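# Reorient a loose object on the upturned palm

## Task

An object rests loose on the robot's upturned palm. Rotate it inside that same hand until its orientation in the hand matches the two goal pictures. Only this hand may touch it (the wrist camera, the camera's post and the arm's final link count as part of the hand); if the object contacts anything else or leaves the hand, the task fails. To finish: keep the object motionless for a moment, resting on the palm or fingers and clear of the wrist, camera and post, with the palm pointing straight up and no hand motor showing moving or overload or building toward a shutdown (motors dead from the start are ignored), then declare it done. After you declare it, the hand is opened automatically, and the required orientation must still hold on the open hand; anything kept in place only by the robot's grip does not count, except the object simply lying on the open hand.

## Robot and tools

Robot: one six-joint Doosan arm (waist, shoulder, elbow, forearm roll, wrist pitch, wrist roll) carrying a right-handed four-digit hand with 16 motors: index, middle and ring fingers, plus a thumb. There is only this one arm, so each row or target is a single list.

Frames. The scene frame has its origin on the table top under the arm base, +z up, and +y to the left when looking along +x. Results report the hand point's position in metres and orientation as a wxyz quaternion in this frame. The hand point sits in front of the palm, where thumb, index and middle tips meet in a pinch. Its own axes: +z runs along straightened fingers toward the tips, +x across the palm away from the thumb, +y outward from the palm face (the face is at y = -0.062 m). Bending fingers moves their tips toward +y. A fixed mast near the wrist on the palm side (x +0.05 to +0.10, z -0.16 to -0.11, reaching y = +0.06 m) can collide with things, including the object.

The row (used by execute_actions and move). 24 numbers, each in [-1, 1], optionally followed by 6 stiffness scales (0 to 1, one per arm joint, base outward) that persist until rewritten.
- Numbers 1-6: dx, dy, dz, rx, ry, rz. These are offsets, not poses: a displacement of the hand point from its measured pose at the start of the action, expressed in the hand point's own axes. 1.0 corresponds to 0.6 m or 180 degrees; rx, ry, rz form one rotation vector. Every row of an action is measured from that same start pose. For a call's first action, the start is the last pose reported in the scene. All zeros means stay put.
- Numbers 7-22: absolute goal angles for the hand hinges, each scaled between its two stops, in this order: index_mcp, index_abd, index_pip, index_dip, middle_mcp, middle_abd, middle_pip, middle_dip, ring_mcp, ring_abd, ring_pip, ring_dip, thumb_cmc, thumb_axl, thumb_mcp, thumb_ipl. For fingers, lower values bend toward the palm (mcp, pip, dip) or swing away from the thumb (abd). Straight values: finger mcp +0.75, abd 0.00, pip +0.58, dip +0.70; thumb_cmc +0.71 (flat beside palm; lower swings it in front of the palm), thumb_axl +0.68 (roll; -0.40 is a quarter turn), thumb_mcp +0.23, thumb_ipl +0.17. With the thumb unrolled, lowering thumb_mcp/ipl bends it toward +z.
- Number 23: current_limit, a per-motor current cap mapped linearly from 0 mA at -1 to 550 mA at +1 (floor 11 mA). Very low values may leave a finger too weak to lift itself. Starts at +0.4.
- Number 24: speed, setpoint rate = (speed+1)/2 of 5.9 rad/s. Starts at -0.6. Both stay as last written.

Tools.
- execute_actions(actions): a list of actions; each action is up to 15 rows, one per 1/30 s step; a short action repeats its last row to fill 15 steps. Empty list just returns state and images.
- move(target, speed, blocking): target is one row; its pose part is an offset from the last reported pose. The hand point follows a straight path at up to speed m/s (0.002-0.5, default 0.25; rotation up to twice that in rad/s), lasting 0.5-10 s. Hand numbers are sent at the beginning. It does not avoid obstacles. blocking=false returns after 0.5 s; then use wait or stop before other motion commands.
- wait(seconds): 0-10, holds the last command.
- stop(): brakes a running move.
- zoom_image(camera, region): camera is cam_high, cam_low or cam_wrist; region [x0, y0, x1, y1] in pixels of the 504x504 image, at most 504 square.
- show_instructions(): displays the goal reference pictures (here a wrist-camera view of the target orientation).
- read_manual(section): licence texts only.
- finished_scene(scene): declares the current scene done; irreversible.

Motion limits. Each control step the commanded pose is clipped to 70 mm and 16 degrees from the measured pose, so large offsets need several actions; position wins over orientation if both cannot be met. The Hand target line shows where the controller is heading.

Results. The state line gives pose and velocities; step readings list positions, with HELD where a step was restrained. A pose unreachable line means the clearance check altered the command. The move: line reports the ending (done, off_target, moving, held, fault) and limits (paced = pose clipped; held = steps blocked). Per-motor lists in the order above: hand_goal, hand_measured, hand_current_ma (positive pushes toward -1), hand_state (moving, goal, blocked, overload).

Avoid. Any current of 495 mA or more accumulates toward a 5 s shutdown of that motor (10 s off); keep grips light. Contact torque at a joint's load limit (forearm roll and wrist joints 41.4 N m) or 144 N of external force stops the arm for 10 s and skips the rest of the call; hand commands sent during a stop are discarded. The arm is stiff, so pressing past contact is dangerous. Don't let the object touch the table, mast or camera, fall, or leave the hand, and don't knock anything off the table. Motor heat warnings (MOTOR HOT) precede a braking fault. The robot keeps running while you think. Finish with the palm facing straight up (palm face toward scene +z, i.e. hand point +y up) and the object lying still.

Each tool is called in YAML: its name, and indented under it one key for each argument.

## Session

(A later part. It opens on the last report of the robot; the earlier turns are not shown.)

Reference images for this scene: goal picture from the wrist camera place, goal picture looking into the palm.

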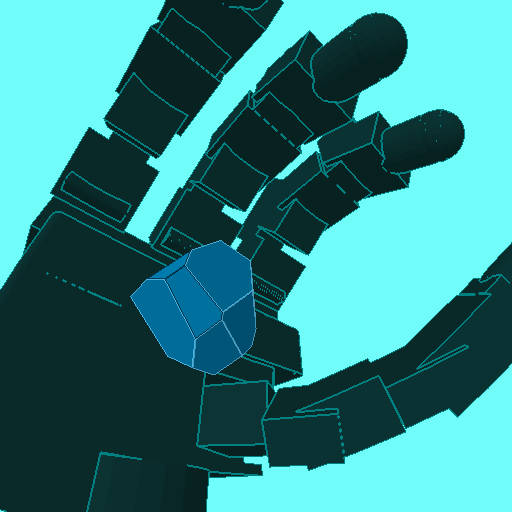

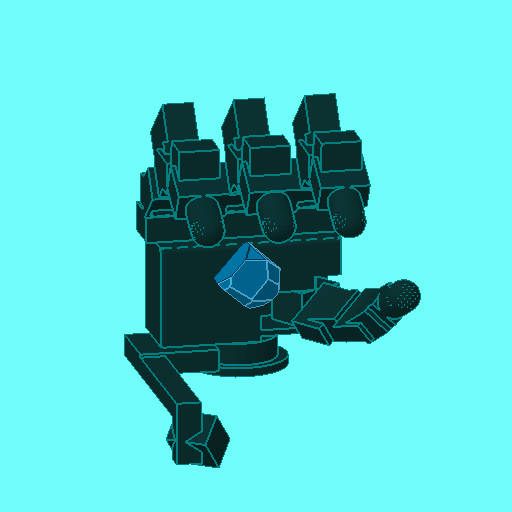

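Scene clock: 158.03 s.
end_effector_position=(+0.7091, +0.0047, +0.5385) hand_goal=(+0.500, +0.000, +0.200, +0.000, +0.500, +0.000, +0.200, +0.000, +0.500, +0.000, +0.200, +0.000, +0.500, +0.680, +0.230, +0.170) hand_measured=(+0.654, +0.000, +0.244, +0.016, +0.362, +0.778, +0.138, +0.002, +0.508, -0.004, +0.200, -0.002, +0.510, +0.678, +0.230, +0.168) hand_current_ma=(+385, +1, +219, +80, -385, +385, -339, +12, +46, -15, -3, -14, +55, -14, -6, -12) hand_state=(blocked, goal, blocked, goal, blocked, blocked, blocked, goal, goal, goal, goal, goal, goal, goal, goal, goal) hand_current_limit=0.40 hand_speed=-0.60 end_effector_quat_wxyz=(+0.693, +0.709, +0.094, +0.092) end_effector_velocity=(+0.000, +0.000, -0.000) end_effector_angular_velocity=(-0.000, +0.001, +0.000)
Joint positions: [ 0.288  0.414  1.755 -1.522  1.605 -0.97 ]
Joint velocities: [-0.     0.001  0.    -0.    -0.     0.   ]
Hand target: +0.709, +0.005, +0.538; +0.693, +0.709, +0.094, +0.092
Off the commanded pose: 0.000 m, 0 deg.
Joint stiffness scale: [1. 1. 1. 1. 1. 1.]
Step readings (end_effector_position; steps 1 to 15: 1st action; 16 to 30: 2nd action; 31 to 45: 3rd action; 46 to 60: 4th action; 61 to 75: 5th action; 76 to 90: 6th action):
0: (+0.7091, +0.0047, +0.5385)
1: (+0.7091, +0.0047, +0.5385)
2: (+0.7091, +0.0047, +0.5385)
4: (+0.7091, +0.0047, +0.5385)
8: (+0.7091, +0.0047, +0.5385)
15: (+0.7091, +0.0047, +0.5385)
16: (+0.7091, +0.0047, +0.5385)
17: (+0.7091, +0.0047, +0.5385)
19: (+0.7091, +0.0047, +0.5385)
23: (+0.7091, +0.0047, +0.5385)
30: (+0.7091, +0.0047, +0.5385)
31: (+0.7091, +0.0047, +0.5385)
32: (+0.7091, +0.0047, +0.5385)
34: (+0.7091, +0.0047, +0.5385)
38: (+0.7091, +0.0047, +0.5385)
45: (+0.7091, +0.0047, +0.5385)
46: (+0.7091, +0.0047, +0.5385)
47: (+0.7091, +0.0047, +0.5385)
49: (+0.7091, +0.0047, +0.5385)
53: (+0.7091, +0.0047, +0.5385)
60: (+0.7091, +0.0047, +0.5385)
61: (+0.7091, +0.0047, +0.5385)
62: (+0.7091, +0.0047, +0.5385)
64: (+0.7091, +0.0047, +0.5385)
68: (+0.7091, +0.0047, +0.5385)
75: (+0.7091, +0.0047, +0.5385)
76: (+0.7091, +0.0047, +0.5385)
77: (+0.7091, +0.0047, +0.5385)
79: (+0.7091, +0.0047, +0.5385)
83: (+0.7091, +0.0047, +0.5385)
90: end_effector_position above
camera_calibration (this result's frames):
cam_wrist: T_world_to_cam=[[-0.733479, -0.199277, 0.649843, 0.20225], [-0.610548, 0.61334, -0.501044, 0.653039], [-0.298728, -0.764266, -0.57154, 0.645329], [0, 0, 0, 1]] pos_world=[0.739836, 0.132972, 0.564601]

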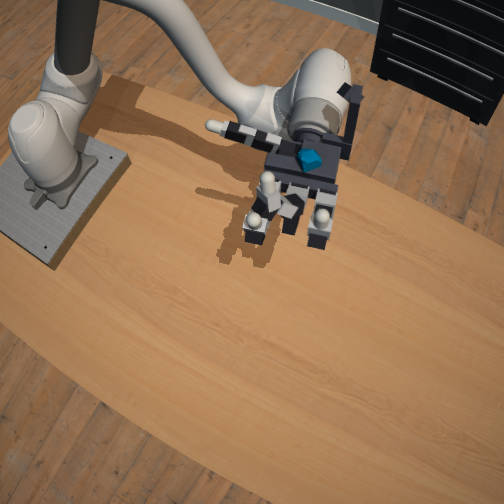

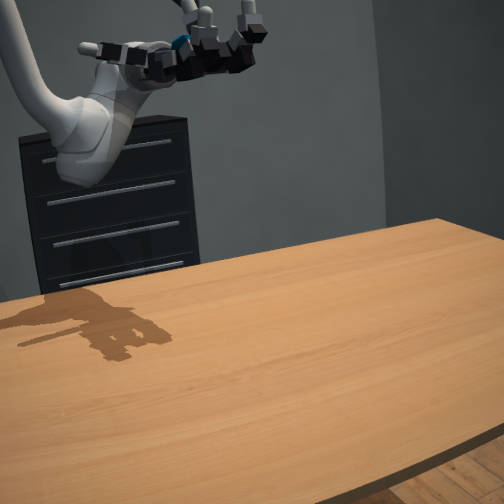

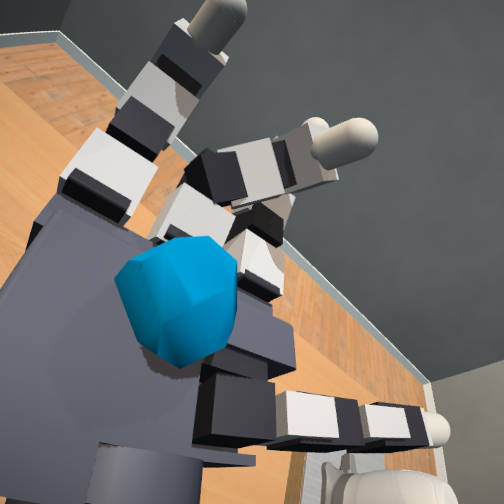

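execute_actions:
  actions:
    - [[0,0,0,0,0,0,0.5,0,0.2,0,0.0,0.7,0.2,0,0.0,-1,-0.3,0.3,0.5,0.68,0.23,0.17,0.4,-0.6]]
    - [[0,0,0,0,0,0,0.5,0,0.2,0,0.0,0,0.2,0,0.0,-1,-0.3,0.3,0.5,0.68,0.23,0.17,0.4,-0.6]]
    - [[0,0,0,0,0,0,0.5,0,0.2,0,0.0,0,0.2,0,-0.45,-1,-0.3,0.3,0.5,0.68,0.23,0.17,0.4,-0.6]]
    - [[0,0,0,0,0,0,0.5,0,0.2,0,0.5,0,0.2,0,-0.45,-1,-0.5,0.3,0.5,0.68,0.23,0.17,0.4,-0.6]]
    - [[0,0,0,0,0,0,0.5,0,0.2,0,0.5,0,0.2,0,-0.45,-1,-0.5,0.3,0.5,0.68,0.23,0.17,0.4,-0.6]]

Scene clock: 168.43 s.
end_effector_position=(+0.7091, +0.0047, +0.5385) hand_goal=(+0.500, +0.000, +0.200, +0.000, +0.500, +0.000, +0.200, +0.000, -0.450, -1.000, -0.500, +0.300, +0.500, +0.680, +0.230, +0.170) hand_measured=(+0.526, +0.000, +0.208, +0.002, +0.508, +0.002, +0.200, +0.002, -0.448, -1.000, -0.498, +0.298, +0.510, +0.678, +0.230, +0.168) hand_current_ma=(+142, +1, +37, +14, +47, +14, -2, +12, +6, +1, +6, -16, +55, -14, -6, -12) hand_state=(blocked, goal, goal, goal, goal, goal, goal, goal, goal, goal, goal, goal, goal, goal, goal, goal) hand_current_limit=0.40 hand_speed=-0.60 end_effector_quat_wxyz=(+0.693, +0.709, +0.094, +0.092) end_effector_velocity=(-0.000, +0.000, +0.000) end_effector_angular_velocity=(-0.001, -0.000, -0.001)
Joint positions: [ 0.288  0.414  1.755 -1.522  1.605 -0.97 ]
Joint velocities: [ 0.     0.     0.    -0.     0.001  0.   ]
Hand target: +0.709, +0.005, +0.538; +0.693, +0.709, +0.094, +0.092
Off the commanded pose: 0.000 m, 0 deg.
Joint stiffness scale: [1. 1. 1. 1. 1. 1.]
Step readings (end_effector_position; steps 1 to 15: 1st action; 16 to 30: 2nd action; 31 to 45: 3rd action; 46 to 60: 4th action; 61 to 75: 5th action):
0: (+0.7091, +0.0047, +0.5385)
1: (+0.7091, +0.0047, +0.5385)
2: (+0.7091, +0.0047, +0.5385)
4: (+0.7091, +0.0047, +0.5385)
8: (+0.7091, +0.0047, +0.5385)
15: (+0.7091, +0.0047, +0.5385)
16: (+0.7091, +0.0047, +0.5385)
17: (+0.7091, +0.0047, +0.5385)
19: (+0.7091, +0.0047, +0.5385)
23: (+0.7091, +0.0047, +0.5385)
30: (+0.7091, +0.0047, +0.5385)
31: (+0.7091, +0.0047, +0.5385)
32: (+0.7091, +0.0047, +0.5385)
34: (+0.7091, +0.0047, +0.5385)
38: (+0.7091, +0.0047, +0.5385)
45: (+0.7091, +0.0047, +0.5385)
46: (+0.7091, +0.0047, +0.5385)
47: (+0.7091, +0.0047, +0.5385)
49: (+0.7091, +0.0047, +0.5385)
53: (+0.7091, +0.0047, +0.5385)
60: (+0.7091, +0.0047, +0.5385)
61: (+0.7091, +0.0047, +0.5385)
62: (+0.7091, +0.0047, +0.5385)
64: (+0.7091, +0.0047, +0.5385)
68: (+0.7091, +0.0047, +0.5385)
75: end_effector_position above
camera_calibration (this result's frames):
cam_wrist: T_world_to_cam=[[-0.73348, -0.199277, 0.649843, 0.202251], [-0.610548, 0.61334, -0.501044, 0.653039], [-0.298728, -0.764266, -0.571541, 0.645329], [0, 0, 0, 1]] pos_world=[0.739836, 0.132972, 0.564601]

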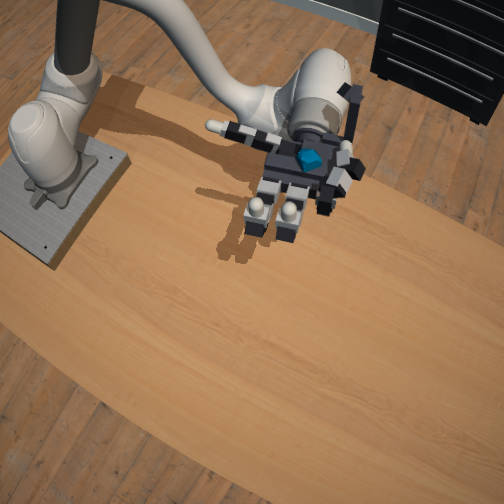

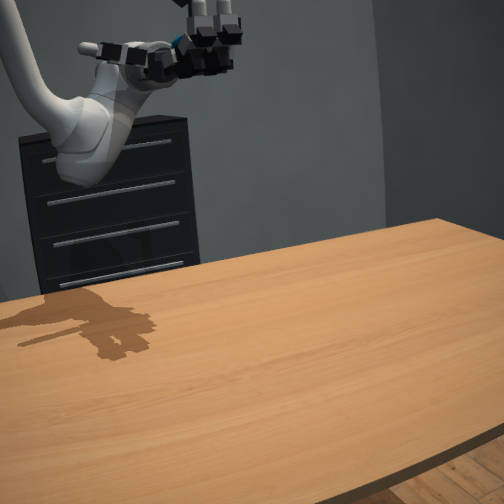

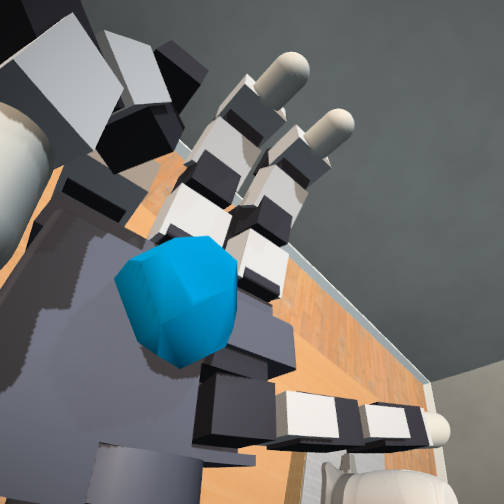

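execute_actions:
  actions:
    - [[0,0,0,0,0,0,0.5,0,0.2,0,0.5,0,0.2,0,0.2,-1,-0.5,-0.55,0.5,0.68,0.23,0.17,0.4,-0.6]]
    - [[0,0,0,0,0,0,0.5,0,0.2,0,0.5,0,0.2,0,0.2,-1,-1,-0.55,0.5,0.68,0.23,0.17,0.4,-0.6]]
    - [[0,0,0,0,0,0,0.5,0,0.2,0,0.5,0,0.2,0,0.2,-1,-1,-0.55,0.5,0.68,0.23,0.17,0.4,-0.6]]
    - [[0,0,0,0,0,0,0.5,0,0.2,0,0.5,0,0.2,0,-0.37,-1,-1,-0.55,0.5,0.68,0.23,0.17,0.4,-0.6]]
    - [[0,0,0,0,0,0,0.5,0,0.2,0,0.5,0,0.2,0,-0.37,-1,-1,-0.55,0.5,0.68,0.23,0.17,0.4,-0.6]]
    - [[0,0,0,0,0,0,0.5,0,0.2,0,0.5,0,0.2,0,-0.37,-1,-0.88,-0.5,0.5,0.68,0.23,0.17,0.4,-0.8]]
    - [[0,0,0,0,0,0,0.5,0,0.2,0,0.5,0,0.2,0,-0.37,-1,-0.88,-0.5,0.5,0.68,0.23,0.17,0.4,-0.8]]

Scene clock: 185.50 s.
end_effector_position=(+0.7091, +0.0047, +0.5385) hand_goal=(+0.500, +0.000, +0.200, +0.000, +0.500, +0.000, +0.200, +0.000, -0.370, -1.000, -0.880, -0.500, +0.500, +0.680, +0.230, +0.170) hand_measured=(+0.526, +0.000, +0.208, +0.002, +0.508, +0.002, +0.200, +0.002, -0.368, -1.000, -0.886, -0.504, +0.510, +0.678, +0.230, +0.168) hand_current_ma=(+142, +1, +37, +14, +47, +14, -2, +12, +13, +1, -35, -19, +55, -14, -6, -12) hand_state=(blocked, goal, goal, goal, goal, goal, goal, goal, goal, goal, goal, goal, goal, goal, goal, goal) hand_current_limit=0.40 hand_speed=-0.80 end_effector_quat_wxyz=(+0.693, +0.709, +0.094, +0.092) end_effector_velocity=(-0.000, -0.000, +0.000) end_effector_angular_velocity=(+0.000, -0.001, -0.001)
Joint positions: [ 0.288  0.414  1.755 -1.522  1.605 -0.97 ]
Joint velocities: [-0.    -0.     0.     0.     0.     0.001]
Hand target: +0.709, +0.005, +0.538; +0.693, +0.709, +0.094, +0.092
Off the commanded pose: 0.000 m, 0 deg.
Joint stiffness scale: [1. 1. 1. 1. 1. 1.]
Step readings (end_effector_position; steps 1 to 15: 1st action; 16 to 30: 2nd action; 31 to 45: 3rd action; 46 to 60: 4th action; 61 to 75: 5th action; 76 to 90: 6th action; 91 to 105: 7th action):
0: (+0.7091, +0.0047, +0.5385)
1: (+0.7091, +0.0047, +0.5385)
2: (+0.7091, +0.0047, +0.5385)
4: (+0.7091, +0.0047, +0.5385)
8: (+0.7091, +0.0047, +0.5385)
15: (+0.7091, +0.0047, +0.5385)
16: (+0.7091, +0.0047, +0.5385)
17: (+0.7091, +0.0047, +0.5385)
19: (+0.7091, +0.0047, +0.5385)
23: (+0.7091, +0.0047, +0.5385)
30: (+0.7091, +0.0047, +0.5385)
31: (+0.7091, +0.0047, +0.5385)
32: (+0.7091, +0.0047, +0.5385)
34: (+0.7091, +0.0047, +0.5385)
38: (+0.7091, +0.0047, +0.5385)
45: (+0.7091, +0.0047, +0.5385)
46: (+0.7091, +0.0047, +0.5385)
47: (+0.7091, +0.0047, +0.5385)
49: (+0.7091, +0.0047, +0.5385)
53: (+0.7091, +0.0047, +0.5385)
60: (+0.7091, +0.0047, +0.5385)
61: (+0.7091, +0.0047, +0.5385)
62: (+0.7091, +0.0047, +0.5385)
64: (+0.7091, +0.0047, +0.5385)
68: (+0.7091, +0.0047, +0.5385)
75: (+0.7091, +0.0047, +0.5385)
76: (+0.7091, +0.0047, +0.5385)
77: (+0.7091, +0.0047, +0.5385)
79: (+0.7091, +0.0047, +0.5385)
83: (+0.7091, +0.0047, +0.5385)
90: (+0.7091, +0.0047, +0.5385)
91: (+0.7091, +0.0047, +0.5385)
92: (+0.7091, +0.0047, +0.5385)
94: (+0.7091, +0.0047, +0.5385)
98: (+0.7091, +0.0047, +0.5385)
105: end_effector_position above
camera_calibration (this result's frames):
cam_wrist: T_world_to_cam=[[-0.73348, -0.199277, 0.649843, 0.202251], [-0.610548, 0.61334, -0.501044, 0.653039], [-0.298728, -0.764266, -0.57154, 0.645329], [0, 0, 0, 1]] pos_world=[0.739836, 0.132972, 0.564601]

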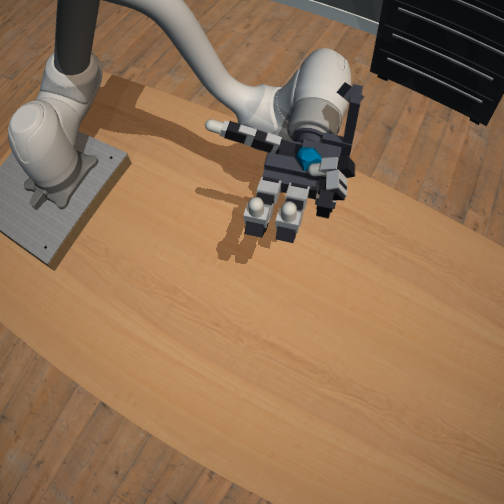

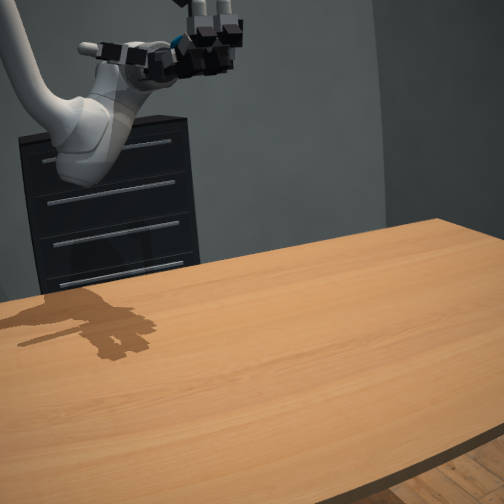

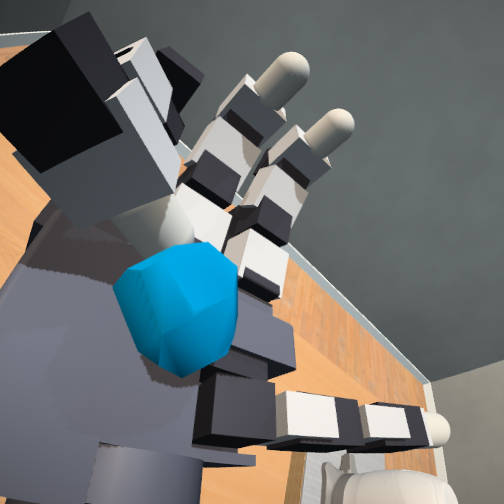

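Slightly better; a bit more.

execute_actions:
  actions:
    - [[0,0,0,0,0,0,0.5,0,0.2,0,0.5,0,0.2,0,-0.42,-1,-0.72,-0.55,0.5,0.68,0.23,0.17,0.4,-0.8]]
    - [[0,0,0,0,0,0,0.5,0,0.2,0,0.5,0,0.2,0,-0.42,-1,-0.72,-0.55,0.5,0.68,0.23,0.17,0.4,-0.8]]

Scene clock: 190.47 s.
end_effector_position=(+0.7091, +0.0047, +0.5385) hand_goal=(+0.500, +0.000, +0.200, +0.000, +0.500, +0.000, +0.200, +0.000, -0.420, -1.000, -0.720, -0.550, +0.500, +0.680, +0.230, +0.170) hand_measured=(+0.526, +0.000, +0.208, +0.002, +0.508, +0.002, +0.200, +0.002, -0.418, -1.000, -0.726, -0.548, +0.510, +0.678, +0.230, +0.168) hand_current_ma=(+142, +1, +37, +14, +47, +14, -2, +12, +11, +1, -32, +12, +55, -14, -6, -12) hand_state=(blocked, goal, goal, goal, goal, goal, goal, goal, goal, goal, goal, goal, goal, goal, goal, goal) hand_current_limit=0.40 hand_speed=-0.80 end_effector_quat_wxyz=(+0.693, +0.709, +0.094, +0.092) end_effector_velocity=(-0.000, +0.000, -0.000) end_effector_angular_velocity=(+0.000, +0.001, +0.000)
Joint positions: [ 0.288  0.414  1.755 -1.522  1.605 -0.97 ]
Joint velocities: [ 0.    -0.     0.     0.    -0.    -0.001]
Hand target: +0.709, +0.005, +0.538; +0.693, +0.709, +0.094, +0.092
Off the commanded pose: 0.000 m, 0 deg.
Joint stiffness scale: [1. 1. 1. 1. 1. 1.]
Step readings (end_effector_position; steps 1 to 15: 1st action; 16 to 30: 2nd action):
0: (+0.7091, +0.0047, +0.5385)
1: (+0.7091, +0.0047, +0.5385)
2: (+0.7091, +0.0047, +0.5385)
4: (+0.7091, +0.0047, +0.5385)
8: (+0.7091, +0.0047, +0.5385)
15: (+0.7091, +0.0047, +0.5385)
16: (+0.7091, +0.0047, +0.5385)
17: (+0.7091, +0.0047, +0.5385)
19: (+0.7091, +0.0047, +0.5385)
23: (+0.7091, +0.0047, +0.5385)
30: end_effector_position above
camera_calibration (this result's frames):
cam_wrist: T_world_to_cam=[[-0.73348, -0.199277, 0.649843, 0.202251], [-0.610548, 0.61334, -0.501044, 0.653039], [-0.298728, -0.764266, -0.571541, 0.645329], [0, 0, 0, 1]] pos_world=[0.739836, 0.132972, 0.564601]

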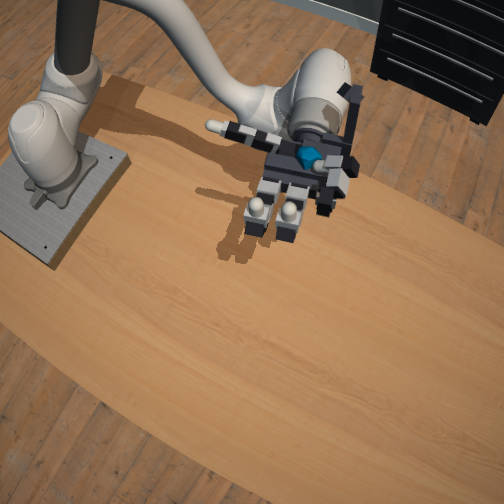

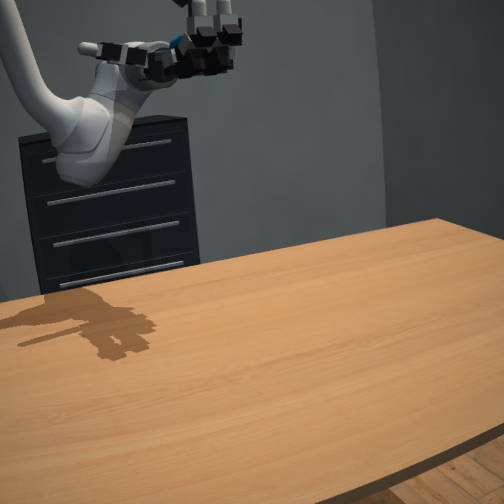

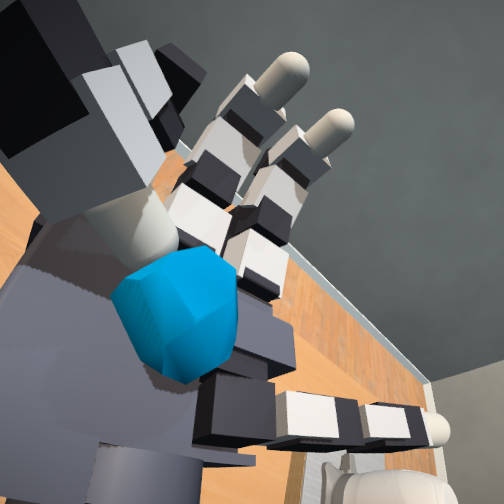

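execute_actions:
  actions:
    - [[0,0,0,0,0,0,0.5,0,0.2,0,0.5,0,0.2,0,-0.48,-1,-0.56,-0.55,0.5,0.68,0.23,0.17,0.4,-0.8]]
    - [[0,0,0,0,0,0,0.5,0,0.2,0,0.5,0,0.2,0,-0.48,-1,-0.56,-0.55,0.5,0.68,0.23,0.17,0.4,-0.8]]
    - [[0,0,0,0,0,0,0.5,0,0.2,0,0.5,0,0.2,0,-0.42,-1,-0.8,-0.55,0.5,0.68,0.23,0.17,0.4,-0.6]]
    - [[0,0,0,0,0,0,0.5,0,0.2,0,0.5,0,0.2,0,0.5,-1,-0.8,-0.55,0.5,0.68,0.23,0.17,0.4,-0.6]]
    - [[0,0,0,0,0,0,0.5,0,0.2,0,0.5,0,0.2,0,0.5,-1,-0.8,-0.55,0.5,0.68,0.23,0.17,0.4,-0.6]]
    - [[0,0,0,0,0,0,0.5,0,0.2,0,0.5,0,0.2,0,0.5,0,0.2,0,0.5,0.68,0.23,0.17,0.4,-0.6]]
    - [[0,0,0,0,0,0,0.5,0,0.2,0,0.5,0,0.2,0,0.5,0,0.2,0,0.5,0.68,0.23,0.17,0.4,-0.6]]
    - [[0,0,0,0,0,0,0.5,0,0.2,0,0.5,0,0.2,0,0.5,0,0.2,0,0.5,0.68,0.23,0.17,0.4,-0.6]]

Scene clock: 204.40 s.
end_effector_position=(+0.7091, +0.0047, +0.5385) hand_goal=(+0.500, +0.000, +0.200, +0.000, +0.500, +0.000, +0.200, +0.000, +0.500, +0.000, +0.200, +0.000, +0.500, +0.680, +0.230, +0.170) hand_measured=(+0.526, +0.000, +0.208, +0.002, +0.508, +0.002, +0.200, +0.002, +0.508, -0.004, +0.200, -0.002, +0.510, +0.678, +0.230, +0.168) hand_current_ma=(+142, +1, +37, +14, +47, +14, -2, +12, +46, -15, -3, -14, +55, -14, -6, -12) hand_state=(blocked, goal, goal, goal, goal, goal, goal, goal, goal, goal, goal, goal, goal, goal, goal, goal) hand_current_limit=0.40 hand_speed=-0.60 end_effector_quat_wxyz=(+0.693, +0.709, +0.094, +0.092) end_effector_velocity=(+0.000, -0.000, +0.001) end_effector_angular_velocity=(-0.000, +0.001, +0.000)
Joint positions: [ 0.288  0.414  1.755 -1.522  1.605 -0.97 ]
Joint velocities: [-0.    -0.001 -0.    -0.    -0.    -0.002]
Hand target: +0.709, +0.005, +0.538; +0.693, +0.709, +0.094, +0.092
Off the commanded pose: 0.000 m, 0 deg.
Joint stiffness scale: [1. 1. 1. 1. 1. 1.]
Step readings (end_effector_position; steps 1 to 15: 1st action; 16 to 30: 2nd action; 31 to 45: 3rd action; 46 to 60: 4th action; 61 to 75: 5th action; 76 to 90: 6th action; 91 to 105: 7th action; 106 to 120: 8th action):
0: (+0.7091, +0.0047, +0.5385)
1: (+0.7091, +0.0047, +0.5385)
2: (+0.7091, +0.0047, +0.5385)
4: (+0.7091, +0.0047, +0.5385)
8: (+0.7091, +0.0047, +0.5385)
15: (+0.7091, +0.0047, +0.5385)
16: (+0.7091, +0.0047, +0.5385)
17: (+0.7091, +0.0047, +0.5385)
19: (+0.7091, +0.0047, +0.5385)
23: (+0.7091, +0.0047, +0.5385)
30: (+0.7091, +0.0047, +0.5385)
31: (+0.7091, +0.0047, +0.5385)
32: (+0.7091, +0.0047, +0.5385)
34: (+0.7091, +0.0047, +0.5385)
38: (+0.7091, +0.0047, +0.5385)
45: (+0.7091, +0.0047, +0.5385)
46: (+0.7091, +0.0047, +0.5385)
47: (+0.7091, +0.0047, +0.5385)
49: (+0.7091, +0.0047, +0.5385)
53: (+0.7091, +0.0047, +0.5385)
60: (+0.7091, +0.0047, +0.5385)
61: (+0.7091, +0.0047, +0.5385)
62: (+0.7091, +0.0047, +0.5385)
64: (+0.7091, +0.0047, +0.5385)
68: (+0.7091, +0.0047, +0.5385)
75: (+0.7091, +0.0047, +0.5385)
76: (+0.7091, +0.0047, +0.5385)
77: (+0.7091, +0.0047, +0.5385)
79: (+0.7091, +0.0047, +0.5385)
83: (+0.7091, +0.0047, +0.5385)
90: (+0.7091, +0.0047, +0.5385)
91: (+0.7091, +0.0047, +0.5385)
92: (+0.7091, +0.0047, +0.5385)
94: (+0.7091, +0.0047, +0.5385)
98: (+0.7091, +0.0047, +0.5385)
105: (+0.7091, +0.0047, +0.5385)
106: (+0.7091, +0.0047, +0.5385)
107: (+0.7091, +0.0047, +0.5385)
109: (+0.7091, +0.0047, +0.5385)
113: (+0.7091, +0.0047, +0.5385)
120: end_effector_position above
camera_calibration (this result's frames):
cam_wrist: T_world_to_cam=[[-0.73348, -0.199277, 0.649843, 0.202251], [-0.610548, 0.61334, -0.501044, 0.653039], [-0.298728, -0.764266, -0.57154, 0.645329], [0, 0, 0, 1]] pos_world=[0.739836, 0.132972, 0.564601]

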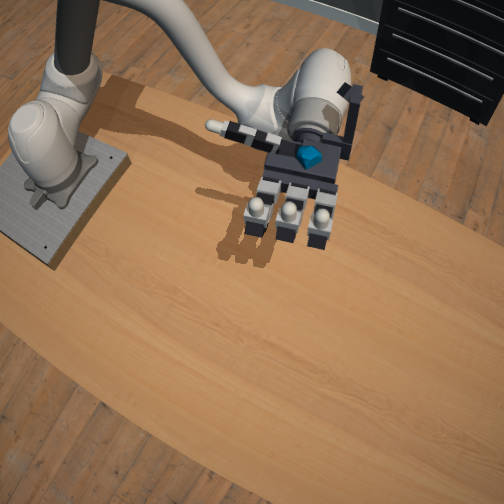

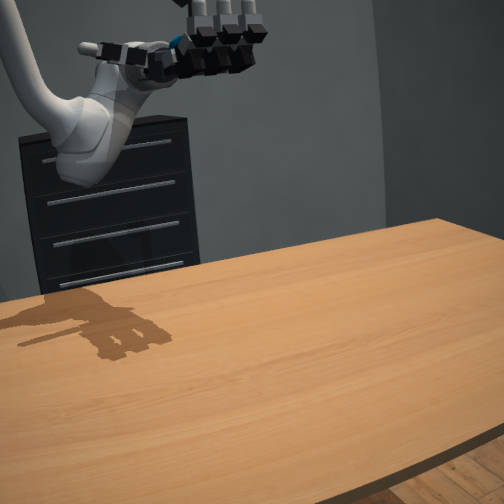

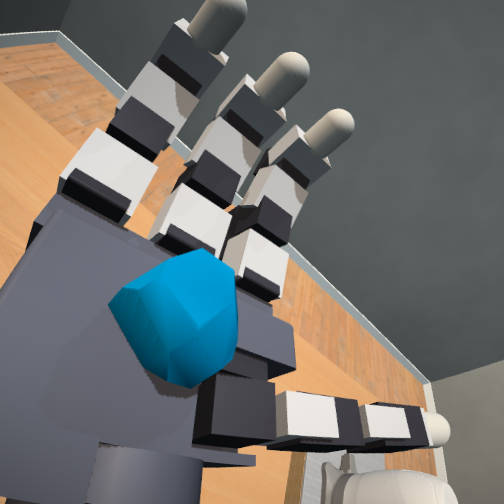

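Matches.

finished_scene:
  scene: 2

The scene is finished: the task was done.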